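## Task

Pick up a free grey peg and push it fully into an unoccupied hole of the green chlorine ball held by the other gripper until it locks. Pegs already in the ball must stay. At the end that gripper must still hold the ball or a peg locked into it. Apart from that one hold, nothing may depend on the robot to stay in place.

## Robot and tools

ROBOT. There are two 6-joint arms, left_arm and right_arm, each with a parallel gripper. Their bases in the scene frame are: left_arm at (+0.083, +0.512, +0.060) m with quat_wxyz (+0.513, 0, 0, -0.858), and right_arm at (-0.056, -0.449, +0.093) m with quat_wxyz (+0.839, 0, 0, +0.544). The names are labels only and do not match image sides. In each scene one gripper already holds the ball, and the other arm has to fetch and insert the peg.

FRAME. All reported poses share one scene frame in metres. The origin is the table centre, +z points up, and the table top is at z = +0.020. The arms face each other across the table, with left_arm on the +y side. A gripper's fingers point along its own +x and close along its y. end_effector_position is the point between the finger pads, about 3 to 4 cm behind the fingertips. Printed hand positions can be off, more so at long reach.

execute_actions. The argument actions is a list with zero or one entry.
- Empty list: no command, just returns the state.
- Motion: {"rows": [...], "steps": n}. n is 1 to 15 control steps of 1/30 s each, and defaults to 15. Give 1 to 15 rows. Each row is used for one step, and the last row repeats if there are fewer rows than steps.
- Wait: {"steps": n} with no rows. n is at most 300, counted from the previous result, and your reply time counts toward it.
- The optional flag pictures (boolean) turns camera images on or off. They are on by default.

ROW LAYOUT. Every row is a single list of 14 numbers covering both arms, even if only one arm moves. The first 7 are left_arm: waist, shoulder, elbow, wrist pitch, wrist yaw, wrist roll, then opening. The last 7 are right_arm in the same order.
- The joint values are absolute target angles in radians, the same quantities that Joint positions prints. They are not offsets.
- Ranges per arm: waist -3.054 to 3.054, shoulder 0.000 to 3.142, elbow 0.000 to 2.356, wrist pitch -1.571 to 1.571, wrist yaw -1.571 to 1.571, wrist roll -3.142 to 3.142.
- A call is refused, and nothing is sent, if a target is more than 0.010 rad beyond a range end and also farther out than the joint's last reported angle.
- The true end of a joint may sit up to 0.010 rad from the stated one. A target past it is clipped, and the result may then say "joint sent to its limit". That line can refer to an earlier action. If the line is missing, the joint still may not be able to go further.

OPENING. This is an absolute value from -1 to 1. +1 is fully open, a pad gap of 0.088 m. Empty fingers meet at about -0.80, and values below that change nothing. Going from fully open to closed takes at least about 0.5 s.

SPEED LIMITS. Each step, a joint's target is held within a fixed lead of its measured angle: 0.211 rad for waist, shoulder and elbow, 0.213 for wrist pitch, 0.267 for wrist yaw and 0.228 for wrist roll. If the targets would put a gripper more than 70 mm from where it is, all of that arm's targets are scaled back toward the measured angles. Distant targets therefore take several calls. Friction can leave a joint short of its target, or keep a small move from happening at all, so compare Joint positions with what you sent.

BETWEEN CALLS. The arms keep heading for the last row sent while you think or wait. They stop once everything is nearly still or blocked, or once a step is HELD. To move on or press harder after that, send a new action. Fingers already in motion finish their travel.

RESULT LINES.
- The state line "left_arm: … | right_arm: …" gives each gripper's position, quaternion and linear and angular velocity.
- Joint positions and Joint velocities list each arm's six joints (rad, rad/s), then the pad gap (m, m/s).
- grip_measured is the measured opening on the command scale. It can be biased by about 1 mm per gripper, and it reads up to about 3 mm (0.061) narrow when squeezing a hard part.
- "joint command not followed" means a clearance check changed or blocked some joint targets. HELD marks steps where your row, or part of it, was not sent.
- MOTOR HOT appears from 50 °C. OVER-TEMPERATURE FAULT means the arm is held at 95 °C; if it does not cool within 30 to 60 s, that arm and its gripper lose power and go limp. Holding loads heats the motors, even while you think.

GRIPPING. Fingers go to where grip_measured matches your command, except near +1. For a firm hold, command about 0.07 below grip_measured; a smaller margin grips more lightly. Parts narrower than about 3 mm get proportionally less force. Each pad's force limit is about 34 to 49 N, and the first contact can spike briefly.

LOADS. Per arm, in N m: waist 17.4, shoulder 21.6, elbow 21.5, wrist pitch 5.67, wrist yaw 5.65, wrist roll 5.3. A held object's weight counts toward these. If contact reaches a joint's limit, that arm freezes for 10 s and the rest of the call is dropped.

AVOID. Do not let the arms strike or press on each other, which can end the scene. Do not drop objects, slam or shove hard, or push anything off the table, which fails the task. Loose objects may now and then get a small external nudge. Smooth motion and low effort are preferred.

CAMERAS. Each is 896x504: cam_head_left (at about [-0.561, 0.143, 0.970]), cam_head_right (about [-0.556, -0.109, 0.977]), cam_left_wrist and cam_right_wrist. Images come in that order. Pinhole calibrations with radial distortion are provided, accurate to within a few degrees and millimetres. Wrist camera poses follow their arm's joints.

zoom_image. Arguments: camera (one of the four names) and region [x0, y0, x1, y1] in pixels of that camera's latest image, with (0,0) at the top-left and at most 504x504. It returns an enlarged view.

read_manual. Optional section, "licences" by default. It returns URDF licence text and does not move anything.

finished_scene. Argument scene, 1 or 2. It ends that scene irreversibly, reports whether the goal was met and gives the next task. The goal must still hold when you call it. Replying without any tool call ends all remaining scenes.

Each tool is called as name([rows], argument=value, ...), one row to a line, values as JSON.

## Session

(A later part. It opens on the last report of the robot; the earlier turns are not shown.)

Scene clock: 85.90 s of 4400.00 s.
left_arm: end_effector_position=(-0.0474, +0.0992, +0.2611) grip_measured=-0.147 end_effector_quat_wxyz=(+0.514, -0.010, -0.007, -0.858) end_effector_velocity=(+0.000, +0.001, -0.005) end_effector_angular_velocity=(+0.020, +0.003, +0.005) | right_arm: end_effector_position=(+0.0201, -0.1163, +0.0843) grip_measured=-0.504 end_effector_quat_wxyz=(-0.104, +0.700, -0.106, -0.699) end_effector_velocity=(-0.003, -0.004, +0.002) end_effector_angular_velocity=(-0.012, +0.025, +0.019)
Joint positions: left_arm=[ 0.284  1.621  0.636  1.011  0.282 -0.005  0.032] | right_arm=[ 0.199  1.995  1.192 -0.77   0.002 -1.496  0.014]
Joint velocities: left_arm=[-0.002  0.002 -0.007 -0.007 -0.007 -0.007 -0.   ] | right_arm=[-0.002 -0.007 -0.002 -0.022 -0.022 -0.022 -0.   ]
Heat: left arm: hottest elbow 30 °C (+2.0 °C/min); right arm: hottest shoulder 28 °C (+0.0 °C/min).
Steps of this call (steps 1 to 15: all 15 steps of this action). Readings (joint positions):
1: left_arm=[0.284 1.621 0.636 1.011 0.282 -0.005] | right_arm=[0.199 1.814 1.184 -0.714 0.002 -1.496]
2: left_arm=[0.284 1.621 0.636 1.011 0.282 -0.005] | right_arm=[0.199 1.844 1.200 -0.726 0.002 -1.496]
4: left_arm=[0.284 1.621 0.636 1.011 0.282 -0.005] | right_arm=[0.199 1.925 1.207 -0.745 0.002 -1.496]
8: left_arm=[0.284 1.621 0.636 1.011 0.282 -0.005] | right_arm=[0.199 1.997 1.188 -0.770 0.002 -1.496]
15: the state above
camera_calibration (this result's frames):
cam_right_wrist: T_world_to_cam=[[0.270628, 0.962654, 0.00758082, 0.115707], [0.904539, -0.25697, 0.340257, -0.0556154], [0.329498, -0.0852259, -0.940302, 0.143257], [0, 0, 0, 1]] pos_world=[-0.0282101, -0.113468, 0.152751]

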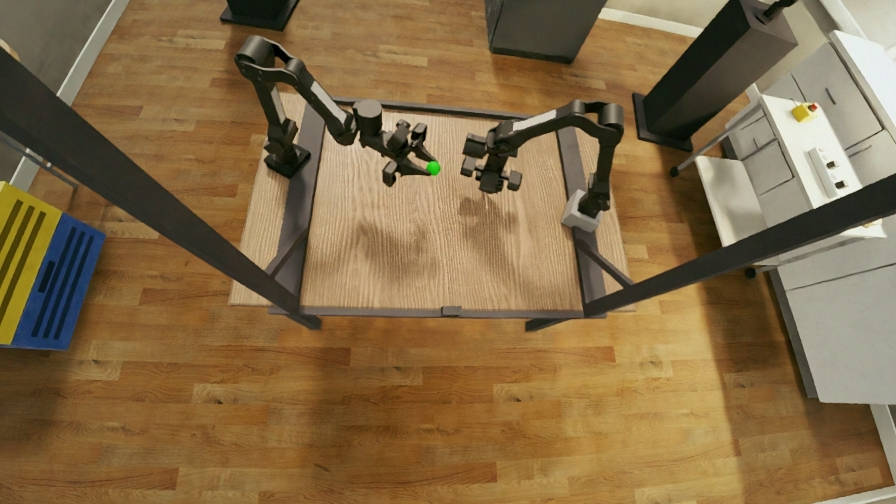

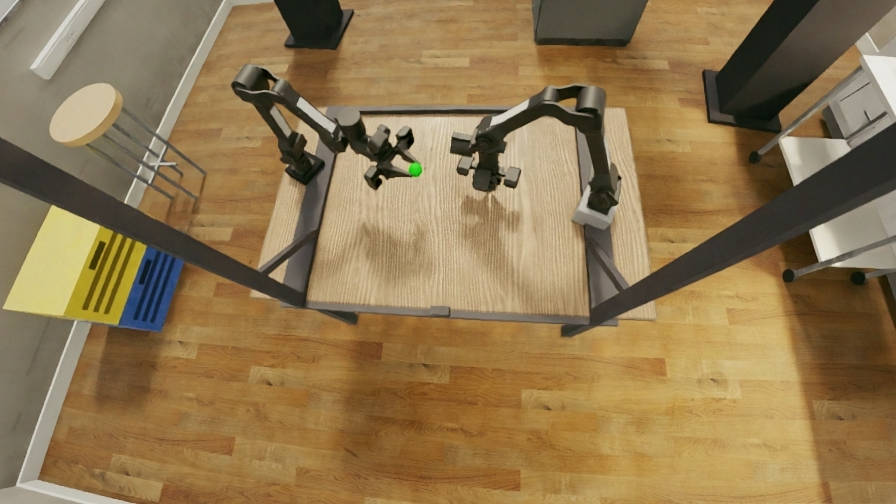

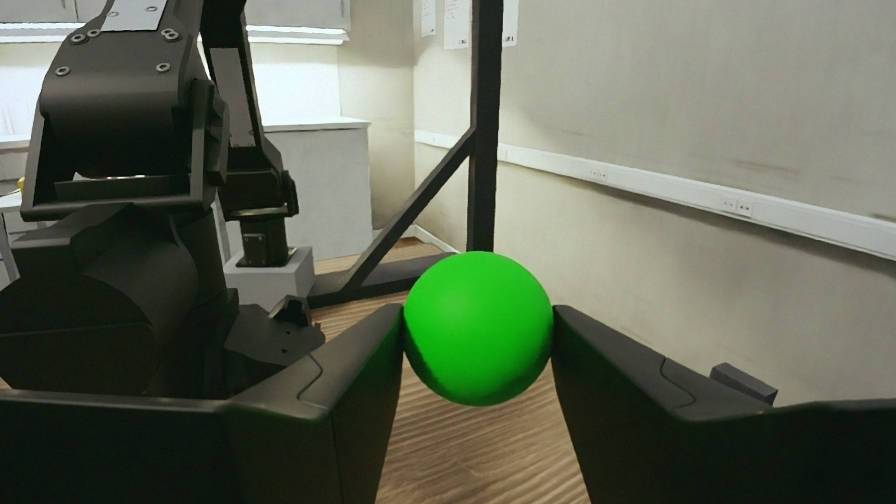

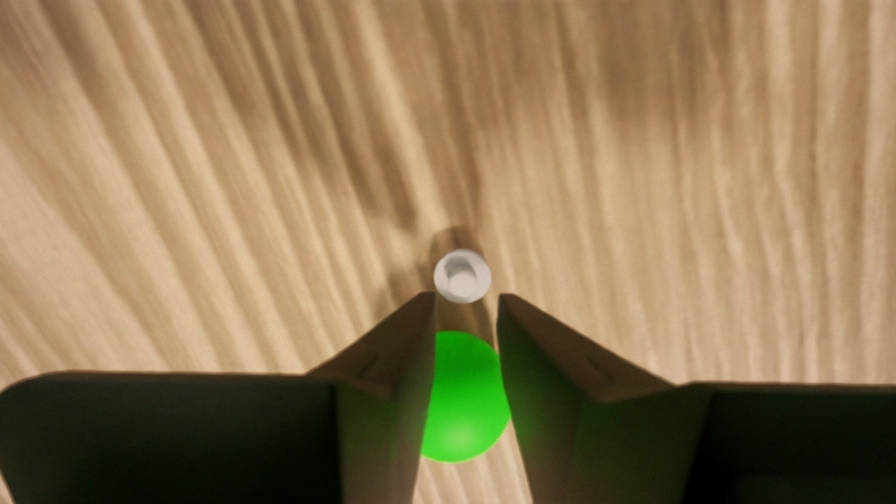

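execute_actions([
  {"rows":[[0.284,1.621,0.636,1.011,0.282,-0.005,-0.22,0.208,2.01,1.192,-0.765,0,-1.5,-0.55],[0.284,1.621,0.636,1.011,0.282,-0.005,-0.22,0.208,2.02,1.192,-0.76,0,-1.5,-0.55],[0.284,1.621,0.636,1.011,0.282,-0.005,-0.22,0.208,2.036,1.192,-0.749,0,-1.5,-0.55]]},
])

zoom_image(camera="cam_right_wrist", region=[380, 230, 560, 400])

Scene clock: 90.97 s of 4400.00 s.
left_arm: end_effector_position=(-0.0474, +0.0992, +0.2611) grip_measured=-0.147 end_effector_quat_wxyz=(+0.514, -0.010, -0.007, -0.858) end_effector_velocity=(+0.002, -0.001, -0.001) end_effector_angular_velocity=(+0.004, -0.007, +0.020) | right_arm: end_effector_position=(+0.0179, -0.1154, +0.0740) grip_measured=-0.546 end_effector_quat_wxyz=(-0.097, +0.700, -0.108, -0.699) end_effector_velocity=(-0.000, -0.000, +0.001) end_effector_angular_velocity=(-0.001, +0.008, +0.005)
Joint positions: left_arm=[ 0.284  1.621  0.636  1.011  0.282 -0.005  0.032] | right_arm=[ 0.206  2.027  1.192 -0.751  0.002 -1.496  0.012]
Joint velocities: left_arm=[-0.002 -0.002 -0.002 -0.007 -0.022  0.007 -0.   ] | right_arm=[-0.002 -0.002  0.002 -0.007 -0.007 -0.007 -0.   ]
Heat: left arm: hottest wrist pitch 31 °C (+2.0 °C/min); right arm: hottest shoulder 29 °C (+0.0 °C/min).
Steps of this call (steps 1 to 15: the robot went on to your last target; steps 16 to 90: nothing new was sent; then 1.57 s passed at rest; steps 91 to 105: all 15 steps of this action). Readings (joint positions):
91: left_arm=[0.284 1.621 0.636 1.011 0.282 -0.005] | right_arm=[0.199 1.995 1.192 -0.770 0.002 -1.496]
92: left_arm=[0.284 1.621 0.636 1.011 0.282 -0.005] | right_arm=[0.200 1.997 1.192 -0.769 0.002 -1.496]
94: left_arm=[0.284 1.621 0.636 1.011 0.282 -0.005] | right_arm=[0.203 2.007 1.192 -0.758 0.002 -1.496]
98: left_arm=[0.284 1.621 0.636 1.011 0.282 -0.005] | right_arm=[0.206 2.026 1.192 -0.754 0.002 -1.496]
105: the state above
camera_calibration (this result's frames):
cam_right_wrist: T_world_to_cam=[[0.264014, 0.964502, -0.00575314, 0.116919], [0.907257, -0.246311, 0.340905, -0.0487438], [0.327387, -0.0952233, -0.94008, 0.133201], [0, 0, 0, 1]] pos_world=[-0.0302533, -0.112091, 0.142509]

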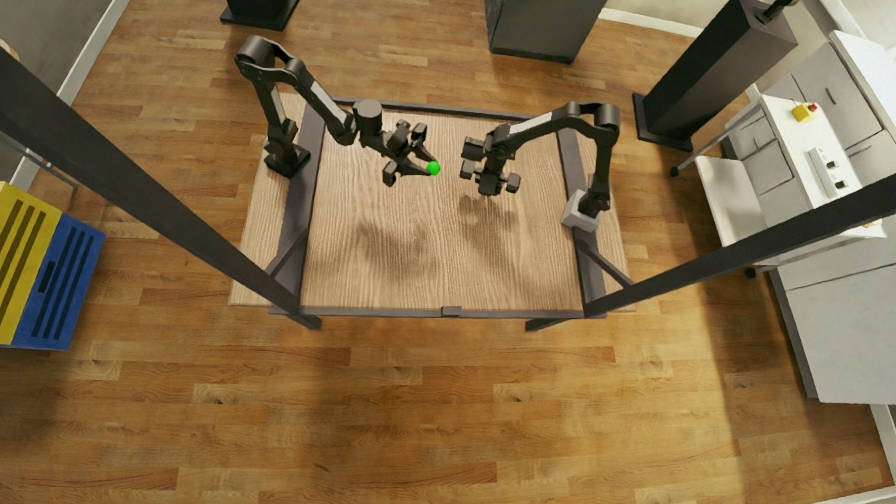

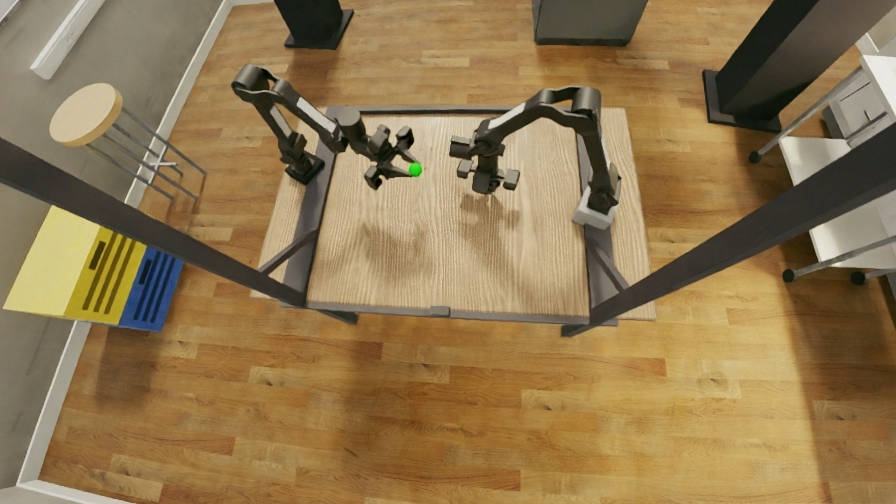

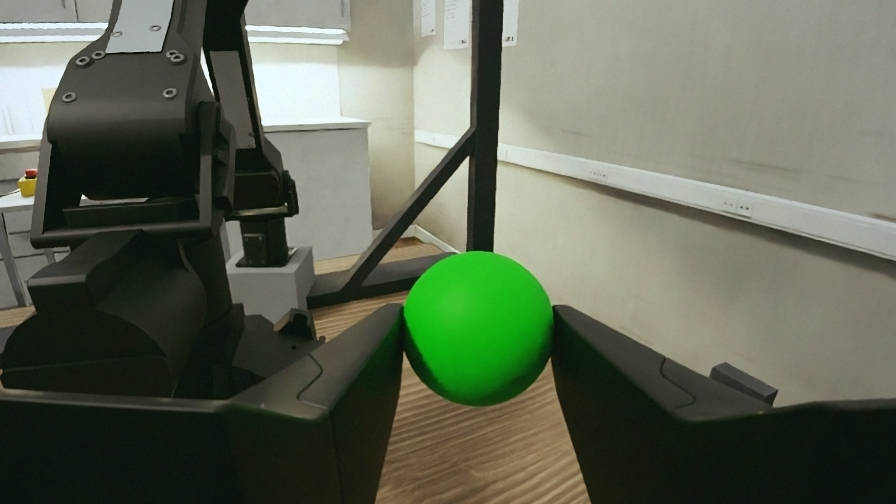

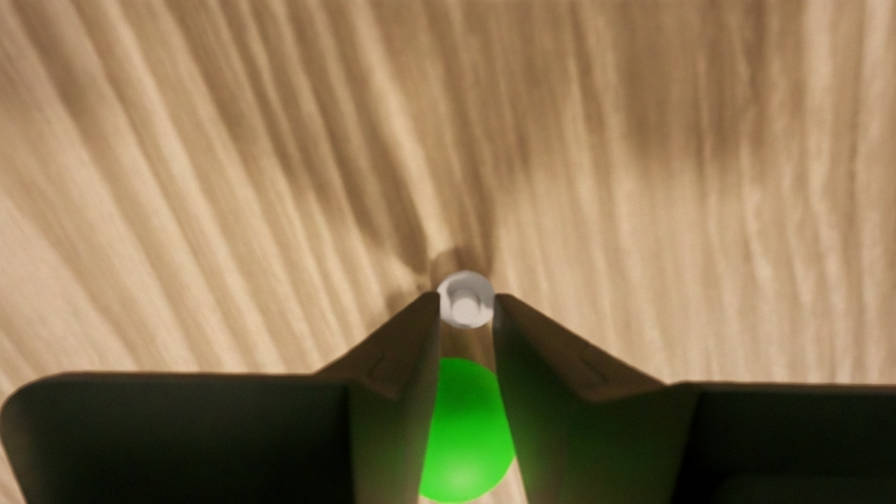

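Region (380, 230, 560, 400) of cam_right_wrist's 896x504 image, scaled by 2.800, with more detail than that image has.

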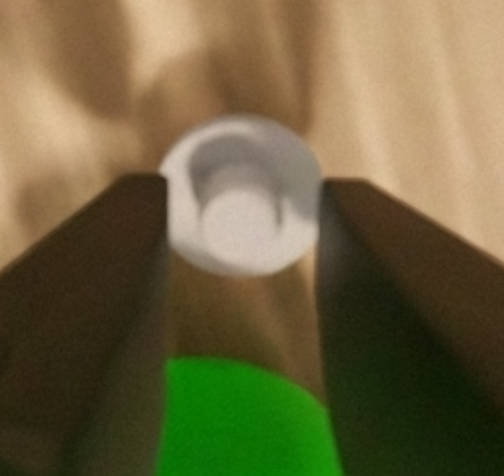

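execute_actions([
  {"rows":[[0.284,1.621,0.636,1.011,0.282,-0.005,-0.22,0.208,2.058,1.192,-0.735,0,-1.5,-0.6]]},
])

zoom_image(camera="cam_right_wrist", region=[380, 230, 560, 400])

Scene clock: 94.13 s of 4400.00 s.
left_arm: end_effector_position=(-0.0474, +0.0992, +0.2611) grip_measured=-0.147 end_effector_quat_wxyz=(+0.514, -0.010, -0.007, -0.858) end_effector_velocity=(+0.000, +0.001, -0.003) end_effector_angular_velocity=(+0.020, +0.003, +0.005) | right_arm: end_effector_position=(+0.0182, -0.1140, +0.0694) grip_measured=-0.596 end_effector_quat_wxyz=(-0.097, +0.700, -0.108, -0.699) end_effector_velocity=(-0.003, -0.003, -0.001) end_effector_angular_velocity=(-0.007, +0.024, +0.005)
Joint positions: left_arm=[ 0.284  1.621  0.636  1.011  0.282 -0.005  0.032] | right_arm=[ 0.206  2.042  1.192 -0.736  0.002 -1.496  0.01 ]
Joint velocities: left_arm=[-0.002 -0.007 -0.002 -0.022 -0.007 -0.007 -0.   ] | right_arm=[-0.002 -0.002 -0.007 -0.007 -0.022 -0.007  0.   ]
Heat: left arm: hottest wrist pitch 31 °C (+2.0 °C/min); right arm: hottest shoulder 29 °C (+0.0 °C/min).
Steps of this call (steps 1 to 15: the robot went on to your last target; steps 16 to 80: nothing new was sent; steps 81 to 95: all 15 steps of this action). Readings (joint positions):
81: left_arm=[0.284 1.621 0.636 1.011 0.282 -0.005] | right_arm=[0.206 2.030 1.192 -0.749 0.002 -1.496]
82: left_arm=[0.284 1.621 0.636 1.011 0.282 -0.005] | right_arm=[0.206 2.033 1.192 -0.743 0.002 -1.496]
84: left_arm=[0.284 1.621 0.636 1.011 0.282 -0.005] | right_arm=[0.206 2.041 1.192 -0.740 0.002 -1.496]
88: left_arm=[0.284 1.621 0.636 1.011 0.282 -0.005] | right_arm=[0.206 2.042 1.192 -0.736 0.002 -1.496]
95: the state above
camera_calibration (this result's frames):
cam_right_wrist: T_world_to_cam=[[0.264015, 0.964506, -0.00499121, 0.115361], [0.907201, -0.246565, 0.34087, -0.047132], [0.32754, -0.0945227, -0.940097, 0.128987], [0, 0, 0, 1]] pos_world=[-0.0299472, -0.110696, 0.137902]

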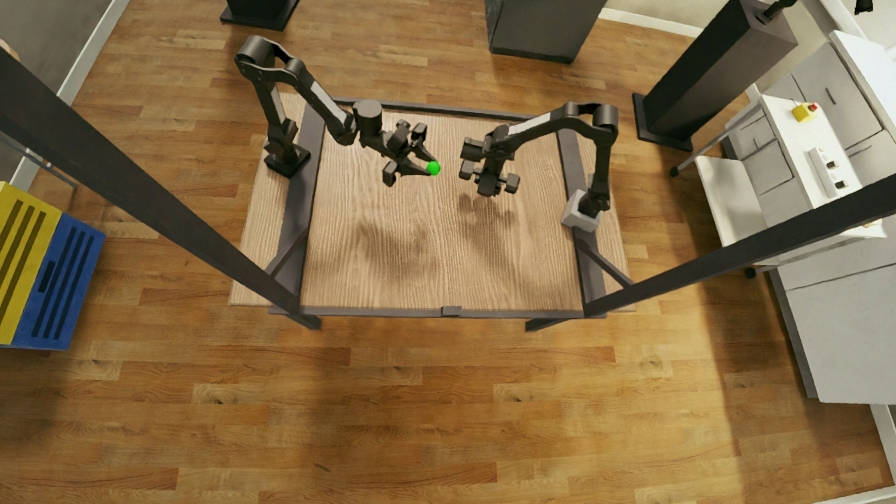

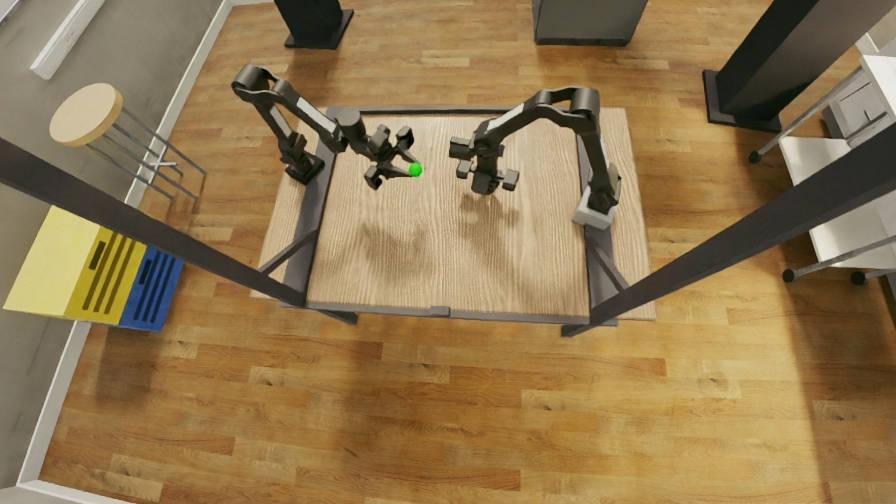

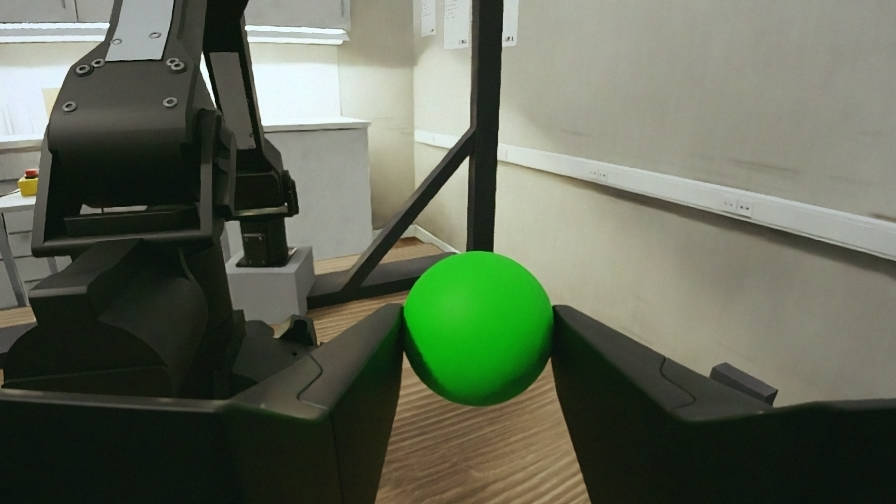

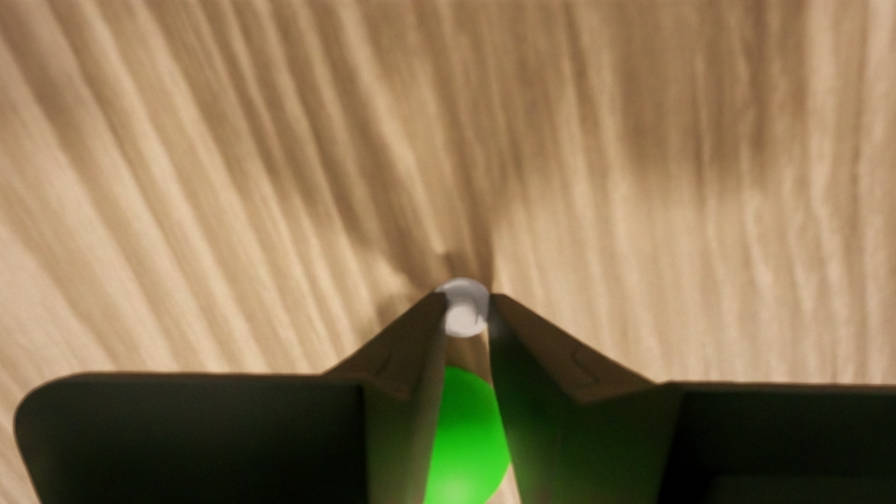

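Region (380, 230, 560, 400) of cam_right_wrist's 896x504 image, scaled by 2.800, with more detail than that image has.

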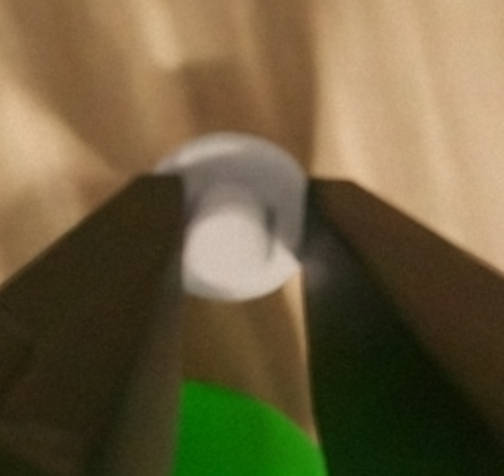

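execute_actions([
  {"rows":[[0.35,1.621,0.636,0.985,0,0,-0.22,0.208,2.036,1.192,-0.744,0,-1.5,-0.62],[0.35,1.621,0.636,0.985,0,0,-0.22,0.208,2.036,1.192,-0.744,0,-1.5,-0.63],[0.35,1.621,0.636,0.985,0,0,-0.22,0.208,2.036,1.192,-0.744,0,-1.5,-0.65],[0.35,1.621,0.636,0.985,0,0,-0.22,0.208,2.036,1.192,-0.744,0,-1.5,-0.67],[0.35,1.621,0.636,0.985,0,0,-0.22,0.208,2.036,1.192,-0.744,0,-1.5,-0.7],[0.35,1.621,0.636,0.985,0,0,-0.22,0.208,2.036,1.192,-0.744,0,-1.5,-0.78]]},
])

Scene clock: 100.50 s of 4400.00 s.
left_arm: end_effector_position=(+0.0213, +0.0795, +0.2560) grip_measured=-0.147 end_effector_quat_wxyz=(+0.655, -0.002, +0.001, -0.756) end_effector_velocity=(+0.002, +0.001, +0.000) end_effector_angular_velocity=(+0.006, +0.021, +0.020) | right_arm: end_effector_position=(+0.0180, -0.1152, +0.0695) grip_measured=-0.724 end_effector_quat_wxyz=(-0.095, +0.700, -0.110, -0.699) end_effector_velocity=(+0.002, -0.002, -0.002) end_effector_angular_velocity=(-0.013, -0.004, +0.020)
Joint positions: left_arm=[ 0.353  1.621  0.636  0.987  0.003 -0.005  0.032] | right_arm=[ 0.206  2.041  1.192 -0.742  0.002 -1.496  0.004]
Joint velocities: left_arm=[-0.002 -0.007 -0.002 -0.007 -0.022 -0.022 -0.   ] | right_arm=[-0.002  0.007  0.002 -0.007  0.007 -0.022 -0.   ]
Heat: left arm: hottest elbow 31 °C (+2.0 °C/min); right arm: hottest shoulder 29 °C (+0.0 °C/min).
Steps of this call (steps 1 to 15: the robot went on to your last target; steps 16 to 90: nothing new was sent; then 2.87 s passed at rest; steps 91 to 105: all 15 steps of this action). Readings (joint positions):
91: left_arm=[0.285 1.621 0.636 1.008 0.229 -0.005] | right_arm=[0.206 2.042 1.192 -0.736 0.002 -1.496]
92: left_arm=[0.296 1.621 0.636 1.001 0.150 -0.005] | right_arm=[0.206 2.042 1.192 -0.737 0.002 -1.496]
94: left_arm=[0.333 1.621 0.636 0.992 0.060 -0.005] | right_arm=[0.206 2.042 1.192 -0.739 0.002 -1.496]
98: left_arm=[0.353 1.621 0.636 0.989 0.015 -0.005] | right_arm=[0.206 2.042 1.192 -0.742 0.002 -1.496]
105: the state above
camera_calibration (this result's frames):
cam_left_wrist: T_world_to_cam=[[-0.988652, 0.149629, 0.0133631, 0.00804482], [0.0394351, 0.344335, -0.938018, 0.242133], [-0.144956, -0.926847, -0.346328, 0.241337], [0, 0, 0, 1]] pos_world=[0.0333882, 0.139104, 0.310599]
cam_right_wrist: T_world_to_cam=[[0.264006, 0.964466, -0.0103247, 0.116927], [0.907591, -0.244786, 0.341114, -0.0470564], [0.326465, -0.0994266, -0.939965, 0.128542], [0, 0, 0, 1]] pos_world=[-0.0301258, -0.11151, 0.138084]

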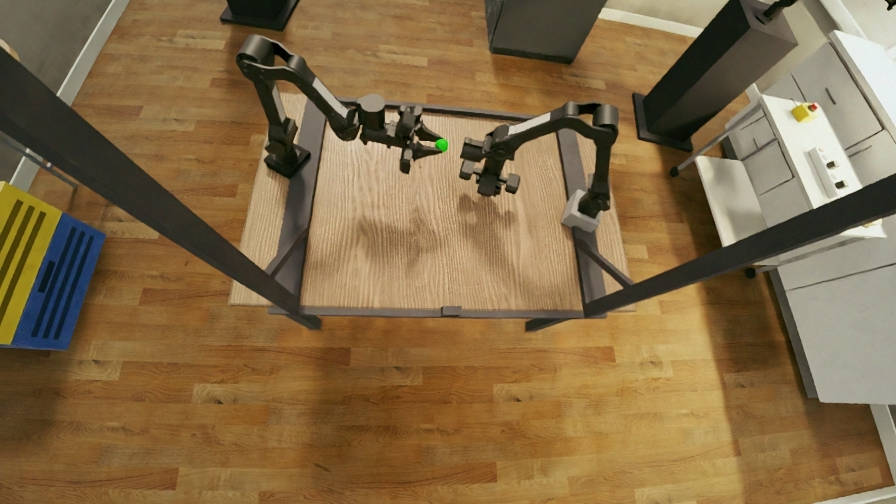

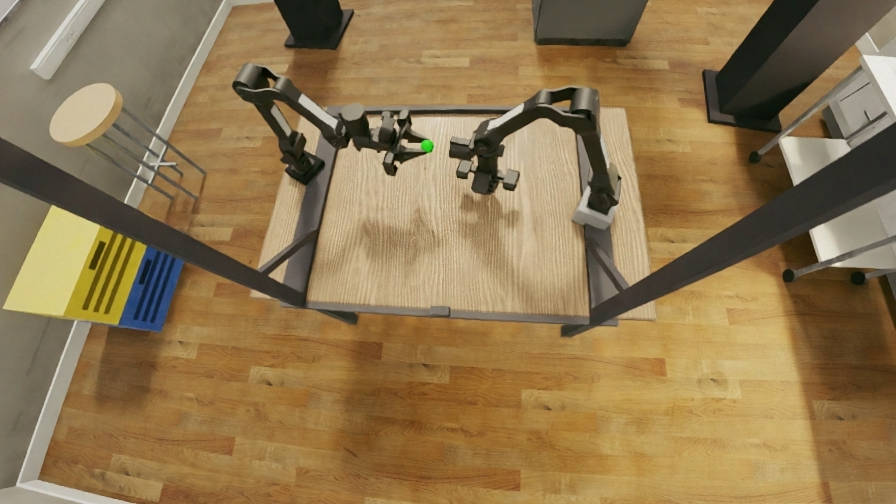

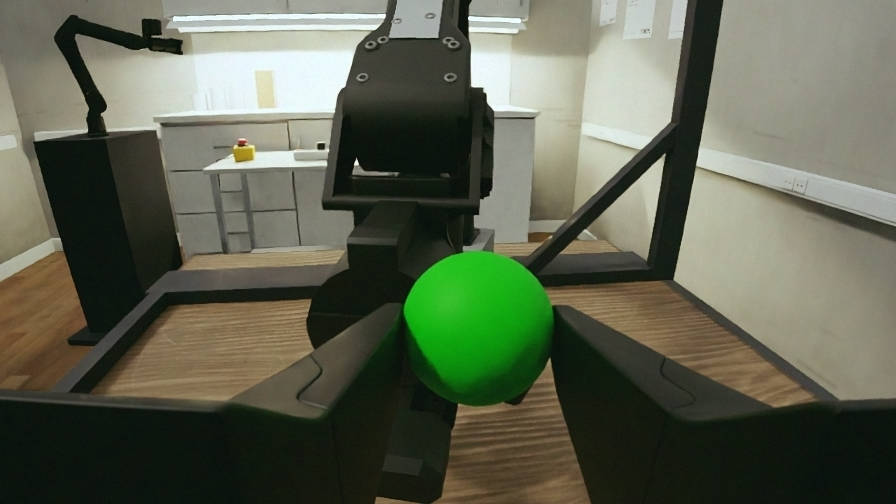

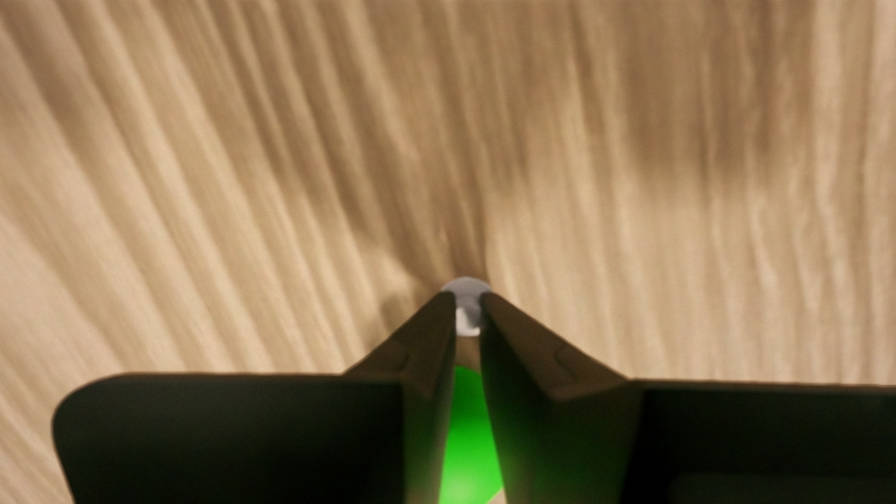

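execute_actions([
  {"rows":[[0.35,1.621,0.636,0.985,0,0,-0.22,0.208,1.5,1.192,-0.744,0,-1.5,-0.8],[0.35,1.621,0.636,0.985,0,0,-0.22,0.208,1.5,1.192,-0.744,0,-1.5,-0.8],[0.35,1.621,0.636,0.985,0,0,-0.22,0.208,1.5,1.192,-0.744,0,-1.5,-0.8],[0.35,1.621,0.636,0.985,0,0,-0.22,0.208,1.4,1.192,-0.744,0,-1.5,-0.8],[0.35,1.621,0.636,0.985,0,0,-0.22,0.277,1.4,0.7,-0.1,0,-1.57,-0.8]]},
], pictures=false)

execute_actions([
  {"rows":[[0.35,1.621,0.636,0.985,0,0,-0.22,0.277,1.568,0.379,1.189,0,-1.57,-0.8]]},
], pictures=false)

execute_actions([
  {"steps":20},
])

Scene clock: 106.43 s of 4400.00 s.
left_arm: end_effector_position=(+0.0214, +0.0795, +0.2560) grip_measured=-0.147 end_effector_quat_wxyz=(+0.655, -0.002, +0.001, -0.756) end_effector_velocity=(+0.004, +0.000, -0.005) end_effector_angular_velocity=(+0.023, +0.004, +0.024) | right_arm: end_effector_position=(-0.0050, -0.1001, +0.1843) grip_measured=-0.724 end_effector_quat_wxyz=(-0.302, +0.676, +0.203, -0.641) end_effector_velocity=(+0.001, +0.007, -0.011) end_effector_angular_velocity=(+0.233, -0.043, +0.019)
Joint positions: left_arm=[ 0.353  1.621  0.636  0.987  0.003 -0.005  0.032] | right_arm=[ 0.278  1.42   0.724 -0.142  0.002 -1.563  0.004]
Joint velocities: left_arm=[ 0.002 -0.002 -0.002 -0.022 -0.022 -0.007 -0.   ] | right_arm=[-0.002 -0.037 -0.232  0.432 -0.007 -0.022 -0.   ]
Heat: left arm: hottest elbow 31 °C (+2.0 °C/min); right arm: hottest shoulder 30 °C (+1.0 °C/min).
Steps of this call (steps 1 to 15: the robot went on to your last target; steps 16 to 90: nothing new was sent; then 2.43 s passed at rest; steps 91 to 105: all 15 steps of this action). Readings (joint positions):
91: left_arm=[0.353 1.621 0.636 0.987 0.003 -0.005] | right_arm=[0.206 2.013 1.191 -0.740 0.002 -1.496]
92: left_arm=[0.353 1.621 0.636 0.987 0.003 -0.005] | right_arm=[0.206 1.980 1.182 -0.749 0.002 -1.496]
94: left_arm=[0.353 1.621 0.636 0.987 0.003 -0.005] | right_arm=[0.206 1.881 1.179 -0.746 0.002 -1.496]
98: left_arm=[0.353 1.621 0.636 0.987 0.003 -0.005] | right_arm=[0.260 1.598 0.974 -0.479 0.002 -1.549]
105: the state above

Scene clock: 106.93 s of 4400.00 s.
left_arm: end_effector_position=(+0.0214, +0.0795, +0.2560) grip_measured=-0.147 end_effector_quat_wxyz=(+0.655, -0.002, +0.001, -0.756) end_effector_velocity=(+0.000, -0.000, +0.000) end_effector_angular_velocity=(+0.003, +0.007, +0.005) | right_arm: end_effector_position=(-0.0031, -0.0869, +0.1664) grip_measured=-0.724 end_effector_quat_wxyz=(+0.428, -0.619, -0.340, +0.565) end_effector_velocity=(+0.023, +0.164, +0.369) end_effector_angular_velocity=(+1.832, -0.281, +0.013)
Joint positions: left_arm=[ 0.353  1.621  0.636  0.987  0.003 -0.005  0.032] | right_arm=[ 0.278  1.572  0.381  0.772  0.002 -1.565  0.004]
Joint velocities: left_arm=[-0.002 -0.002  0.002 -0.007 -0.007 -0.007 -0.   ] | right_arm=[-0.002  0.002  0.002  1.853 -0.007 -0.022 -0.   ]
Heat: left arm: hottest elbow 31 °C (+2.1 °C/min); right arm: hottest shoulder 30 °C (+1.0 °C/min).
Steps of this call (steps 1 to 15: all 15 steps of this action). Readings (joint positions):
1: left_arm=[0.353 1.621 0.636 0.987 0.003 -0.005] | right_arm=[0.278 1.433 0.695 -0.089 0.002 -1.563]
2: left_arm=[0.353 1.621 0.636 0.987 0.003 -0.005] | right_arm=[0.278 1.448 0.661 -0.024 0.002 -1.563]
4: left_arm=[0.353 1.621 0.636 0.987 0.003 -0.005] | right_arm=[0.278 1.499 0.567 0.081 0.002 -1.563]
8: left_arm=[0.353 1.621 0.636 0.987 0.003 -0.005] | right_arm=[0.278 1.569 0.393 0.310 0.002 -1.565]
15: the state above

Scene clock: 107.60 s of 4400.00 s.
left_arm: end_effector_position=(+0.0214, +0.0795, +0.2560) grip_measured=-0.147 end_effector_quat_wxyz=(+0.655, -0.002, +0.001, -0.756) end_effector_velocity=(+0.000, +0.000, -0.004) end_effector_angular_velocity=(+0.013, +0.006, +0.005) | right_arm: end_effector_position=(-0.0004, -0.0683, +0.2548) grip_measured=-0.724 end_effector_quat_wxyz=(+0.535, -0.534, -0.460, +0.465) end_effector_velocity=(-0.002, -0.000, -0.002) end_effector_angular_velocity=(-0.008, -0.006, +0.010)
Joint positions: left_arm=[ 0.353  1.621  0.636  0.987  0.003 -0.005  0.032] | right_arm=[ 0.278  1.57   0.381  1.185  0.002 -1.565  0.004]
Joint velocities: left_arm=[-0.002  0.002 -0.002 -0.007 -0.007 -0.007 -0.   ] | right_arm=[ 0.002 -0.002 -0.002 -0.007 -0.007 -0.007 -0.   ]
Heat: left arm: hottest elbow 31 °C (+2.0 °C/min); right arm: hottest shoulder 30 °C (+1.0 °C/min).
Steps of this call (steps 1 to 20: the robot went on to your last target). Readings (joint positions):
1: left_arm=[0.353 1.621 0.636 0.987 0.003 -0.005] | right_arm=[0.278 1.572 0.381 0.839 0.002 -1.565]
2: left_arm=[0.353 1.621 0.636 0.987 0.003 -0.005] | right_arm=[0.278 1.572 0.381 0.905 0.002 -1.565]
4: left_arm=[0.353 1.621 0.636 0.987 0.003 -0.005] | right_arm=[0.278 1.572 0.381 1.034 0.002 -1.565]
8: left_arm=[0.353 1.621 0.636 0.987 0.003 -0.005] | right_arm=[0.278 1.570 0.381 1.157 0.002 -1.565]
20: the state above
camera_calibration (this result's frames):
cam_left_wrist: T_world_to_cam=[[-0.988766, 0.148875, 0.0133641, 0.00822175], [0.0391715, 0.344365, -0.938018, 0.242137], [-0.144249, -0.926957, -0.346328, 0.241332], [0, 0, 0, 1]] pos_world=[0.0334564, 0.139096, 0.310599]
cam_right_wrist: T_world_to_cam=[[-0.0191581, -0.00334888, 0.999811, -0.245069], [0.882214, -0.4706, 0.0153285, -0.0144988], [0.470459, 0.88234, 0.0119702, 0.137911], [0, 0, 0, 1]] pos_world=[-0.0567855, -0.129328, 0.243594]

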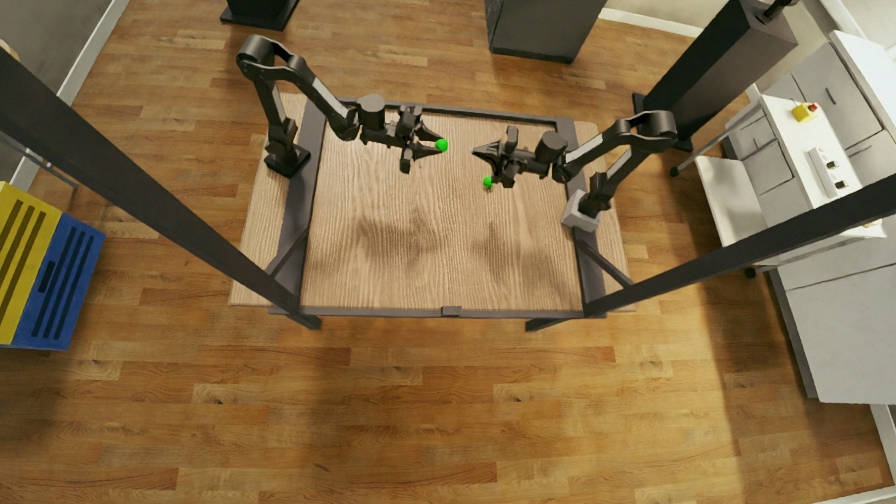

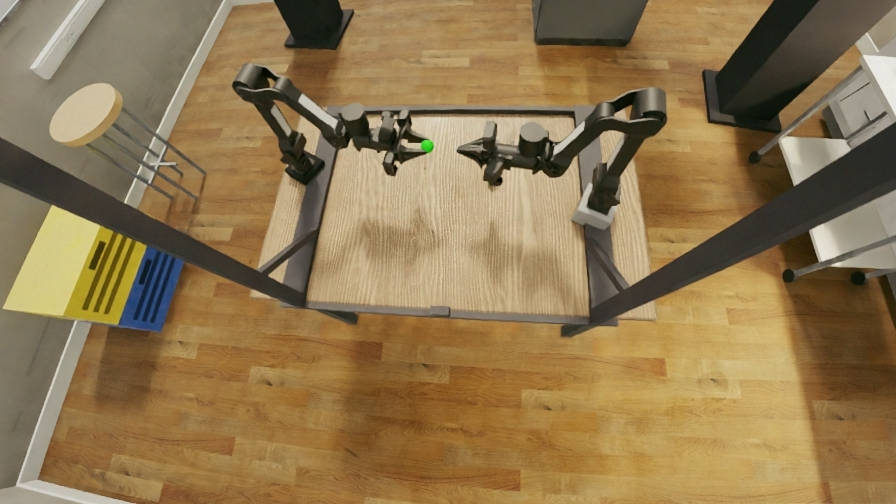

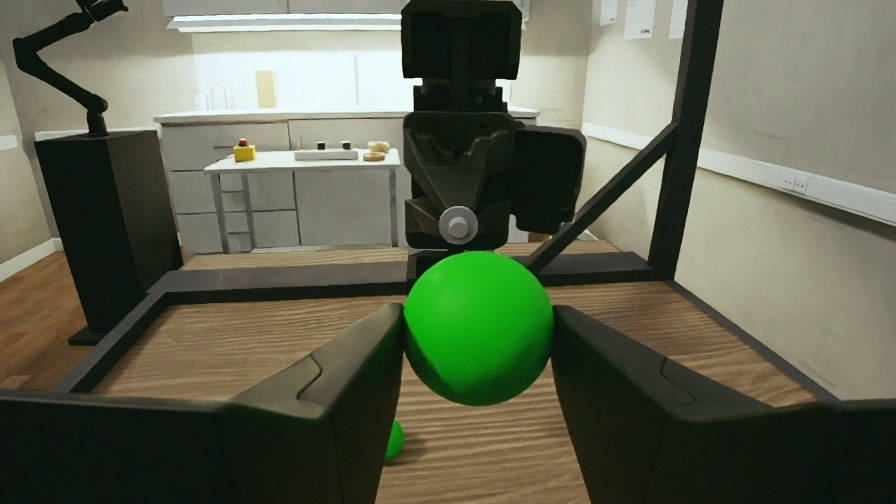

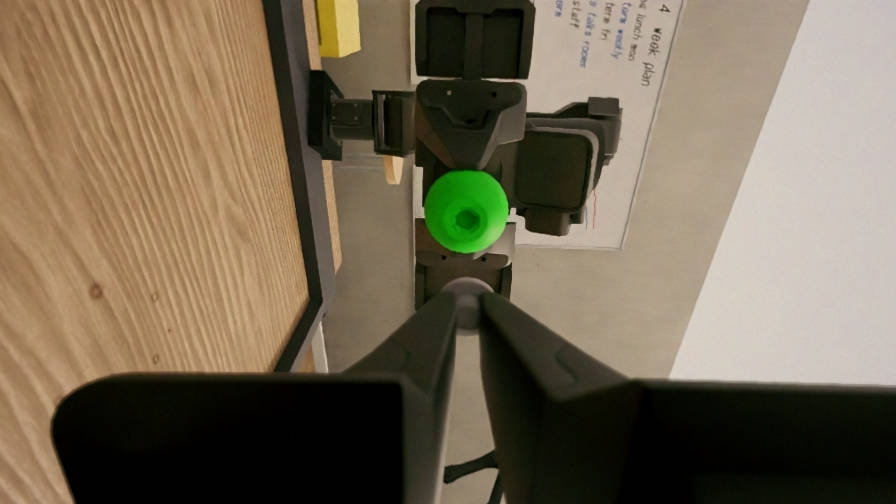

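execute_actions([
  {"rows":[[0.35,1.621,0.636,0.985,0,0,-0.22,0.287,1.704,0.543,1.159,0,-1.57,-0.8]]},
])

Scene clock: 114.40 s of 4400.00 s.
left_arm: end_effector_position=(+0.0214, +0.0795, +0.2560) grip_measured=-0.147 end_effector_quat_wxyz=(+0.655, -0.002, +0.001, -0.756) end_effector_velocity=(-0.000, -0.001, -0.002) end_effector_angular_velocity=(+0.006, -0.008, +0.005) | right_arm: end_effector_position=(+0.0026, -0.0302, +0.2563) grip_measured=-0.724 end_effector_quat_wxyz=(+0.534, -0.533, -0.462, +0.466) end_effector_velocity=(+0.000, +0.001, +0.002) end_effector_angular_velocity=(+0.001, -0.008, +0.005)
Joint positions: left_arm=[ 0.353  1.621  0.636  0.987  0.003 -0.005  0.032] | right_arm=[ 0.284  1.696  0.531  1.16   0.002 -1.565  0.004]
Joint velocities: left_arm=[-0.002  0.002  0.002 -0.007 -0.007  0.007  0.   ] | right_arm=[-0.002 -0.002  0.007 -0.007 -0.007 -0.007 -0.   ]
Heat: left arm: hottest elbow 31 °C (+1.0 °C/min); right arm: hottest shoulder 30 °C (+1.0 °C/min).
Steps of this call (steps 1 to 15: the robot went on to your last target; steps 16 to 90: nothing new was sent; then 3.30 s passed at rest; steps 91 to 105: all 15 steps of this action). Readings (joint positions):
91: left_arm=[0.353 1.621 0.636 0.987 0.003 -0.005] | right_arm=[0.279 1.591 0.402 1.185 0.002 -1.565]
92: left_arm=[0.353 1.621 0.636 0.987 0.003 -0.005] | right_arm=[0.280 1.623 0.442 1.176 0.002 -1.565]
94: left_arm=[0.353 1.621 0.636 0.987 0.003 -0.005] | right_arm=[0.283 1.673 0.504 1.165 0.002 -1.565]
98: left_arm=[0.353 1.621 0.636 0.987 0.003 -0.005] | right_arm=[0.284 1.691 0.528 1.162 0.002 -1.565]
105: the state above
camera_calibration (this result's frames):
cam_left_wrist: T_world_to_cam=[[-0.988766, 0.148875, 0.0133641, 0.00822175], [0.0391715, 0.344365, -0.938018, 0.242137], [-0.144249, -0.926957, -0.346328, 0.241332], [0, 0, 0, 1]] pos_world=[0.0334564, 0.139096, 0.310599]
cam_right_wrist: T_world_to_cam=[[-0.0190865, -0.00308063, 0.999813, -0.246447], [0.884893, -0.465538, 0.0154582, 0.000815808], [0.465404, 0.885022, 0.0116115, 0.103089], [0, 0, 0, 1]] pos_world=[-0.0534039, -0.0916158, 0.245191]

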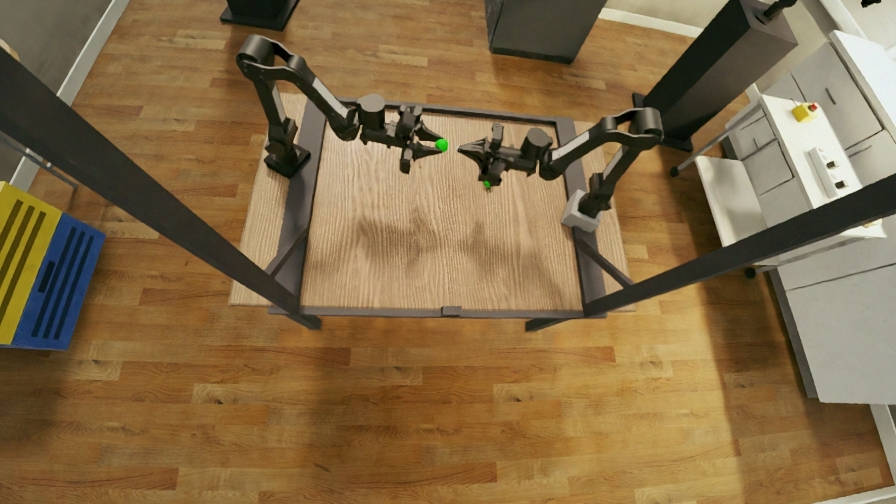

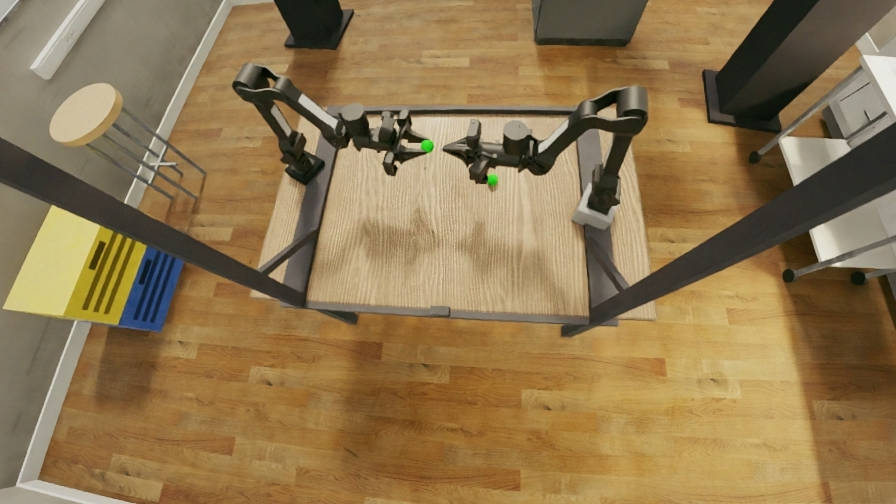

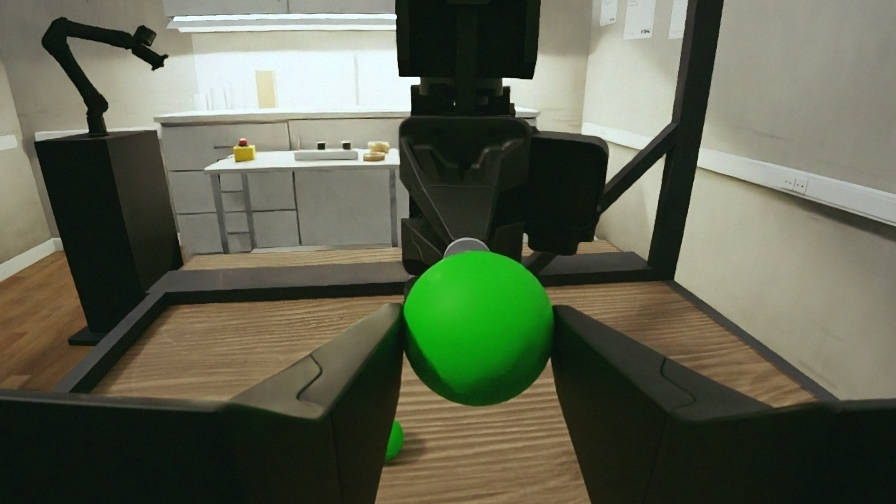

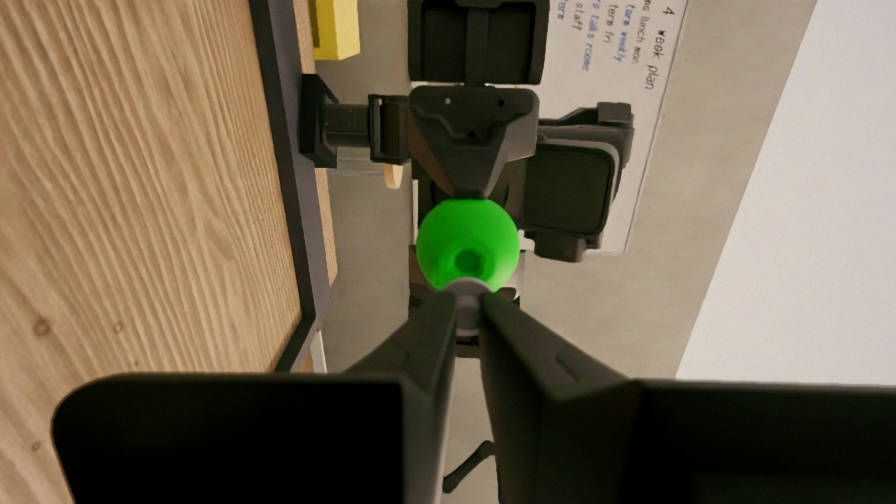

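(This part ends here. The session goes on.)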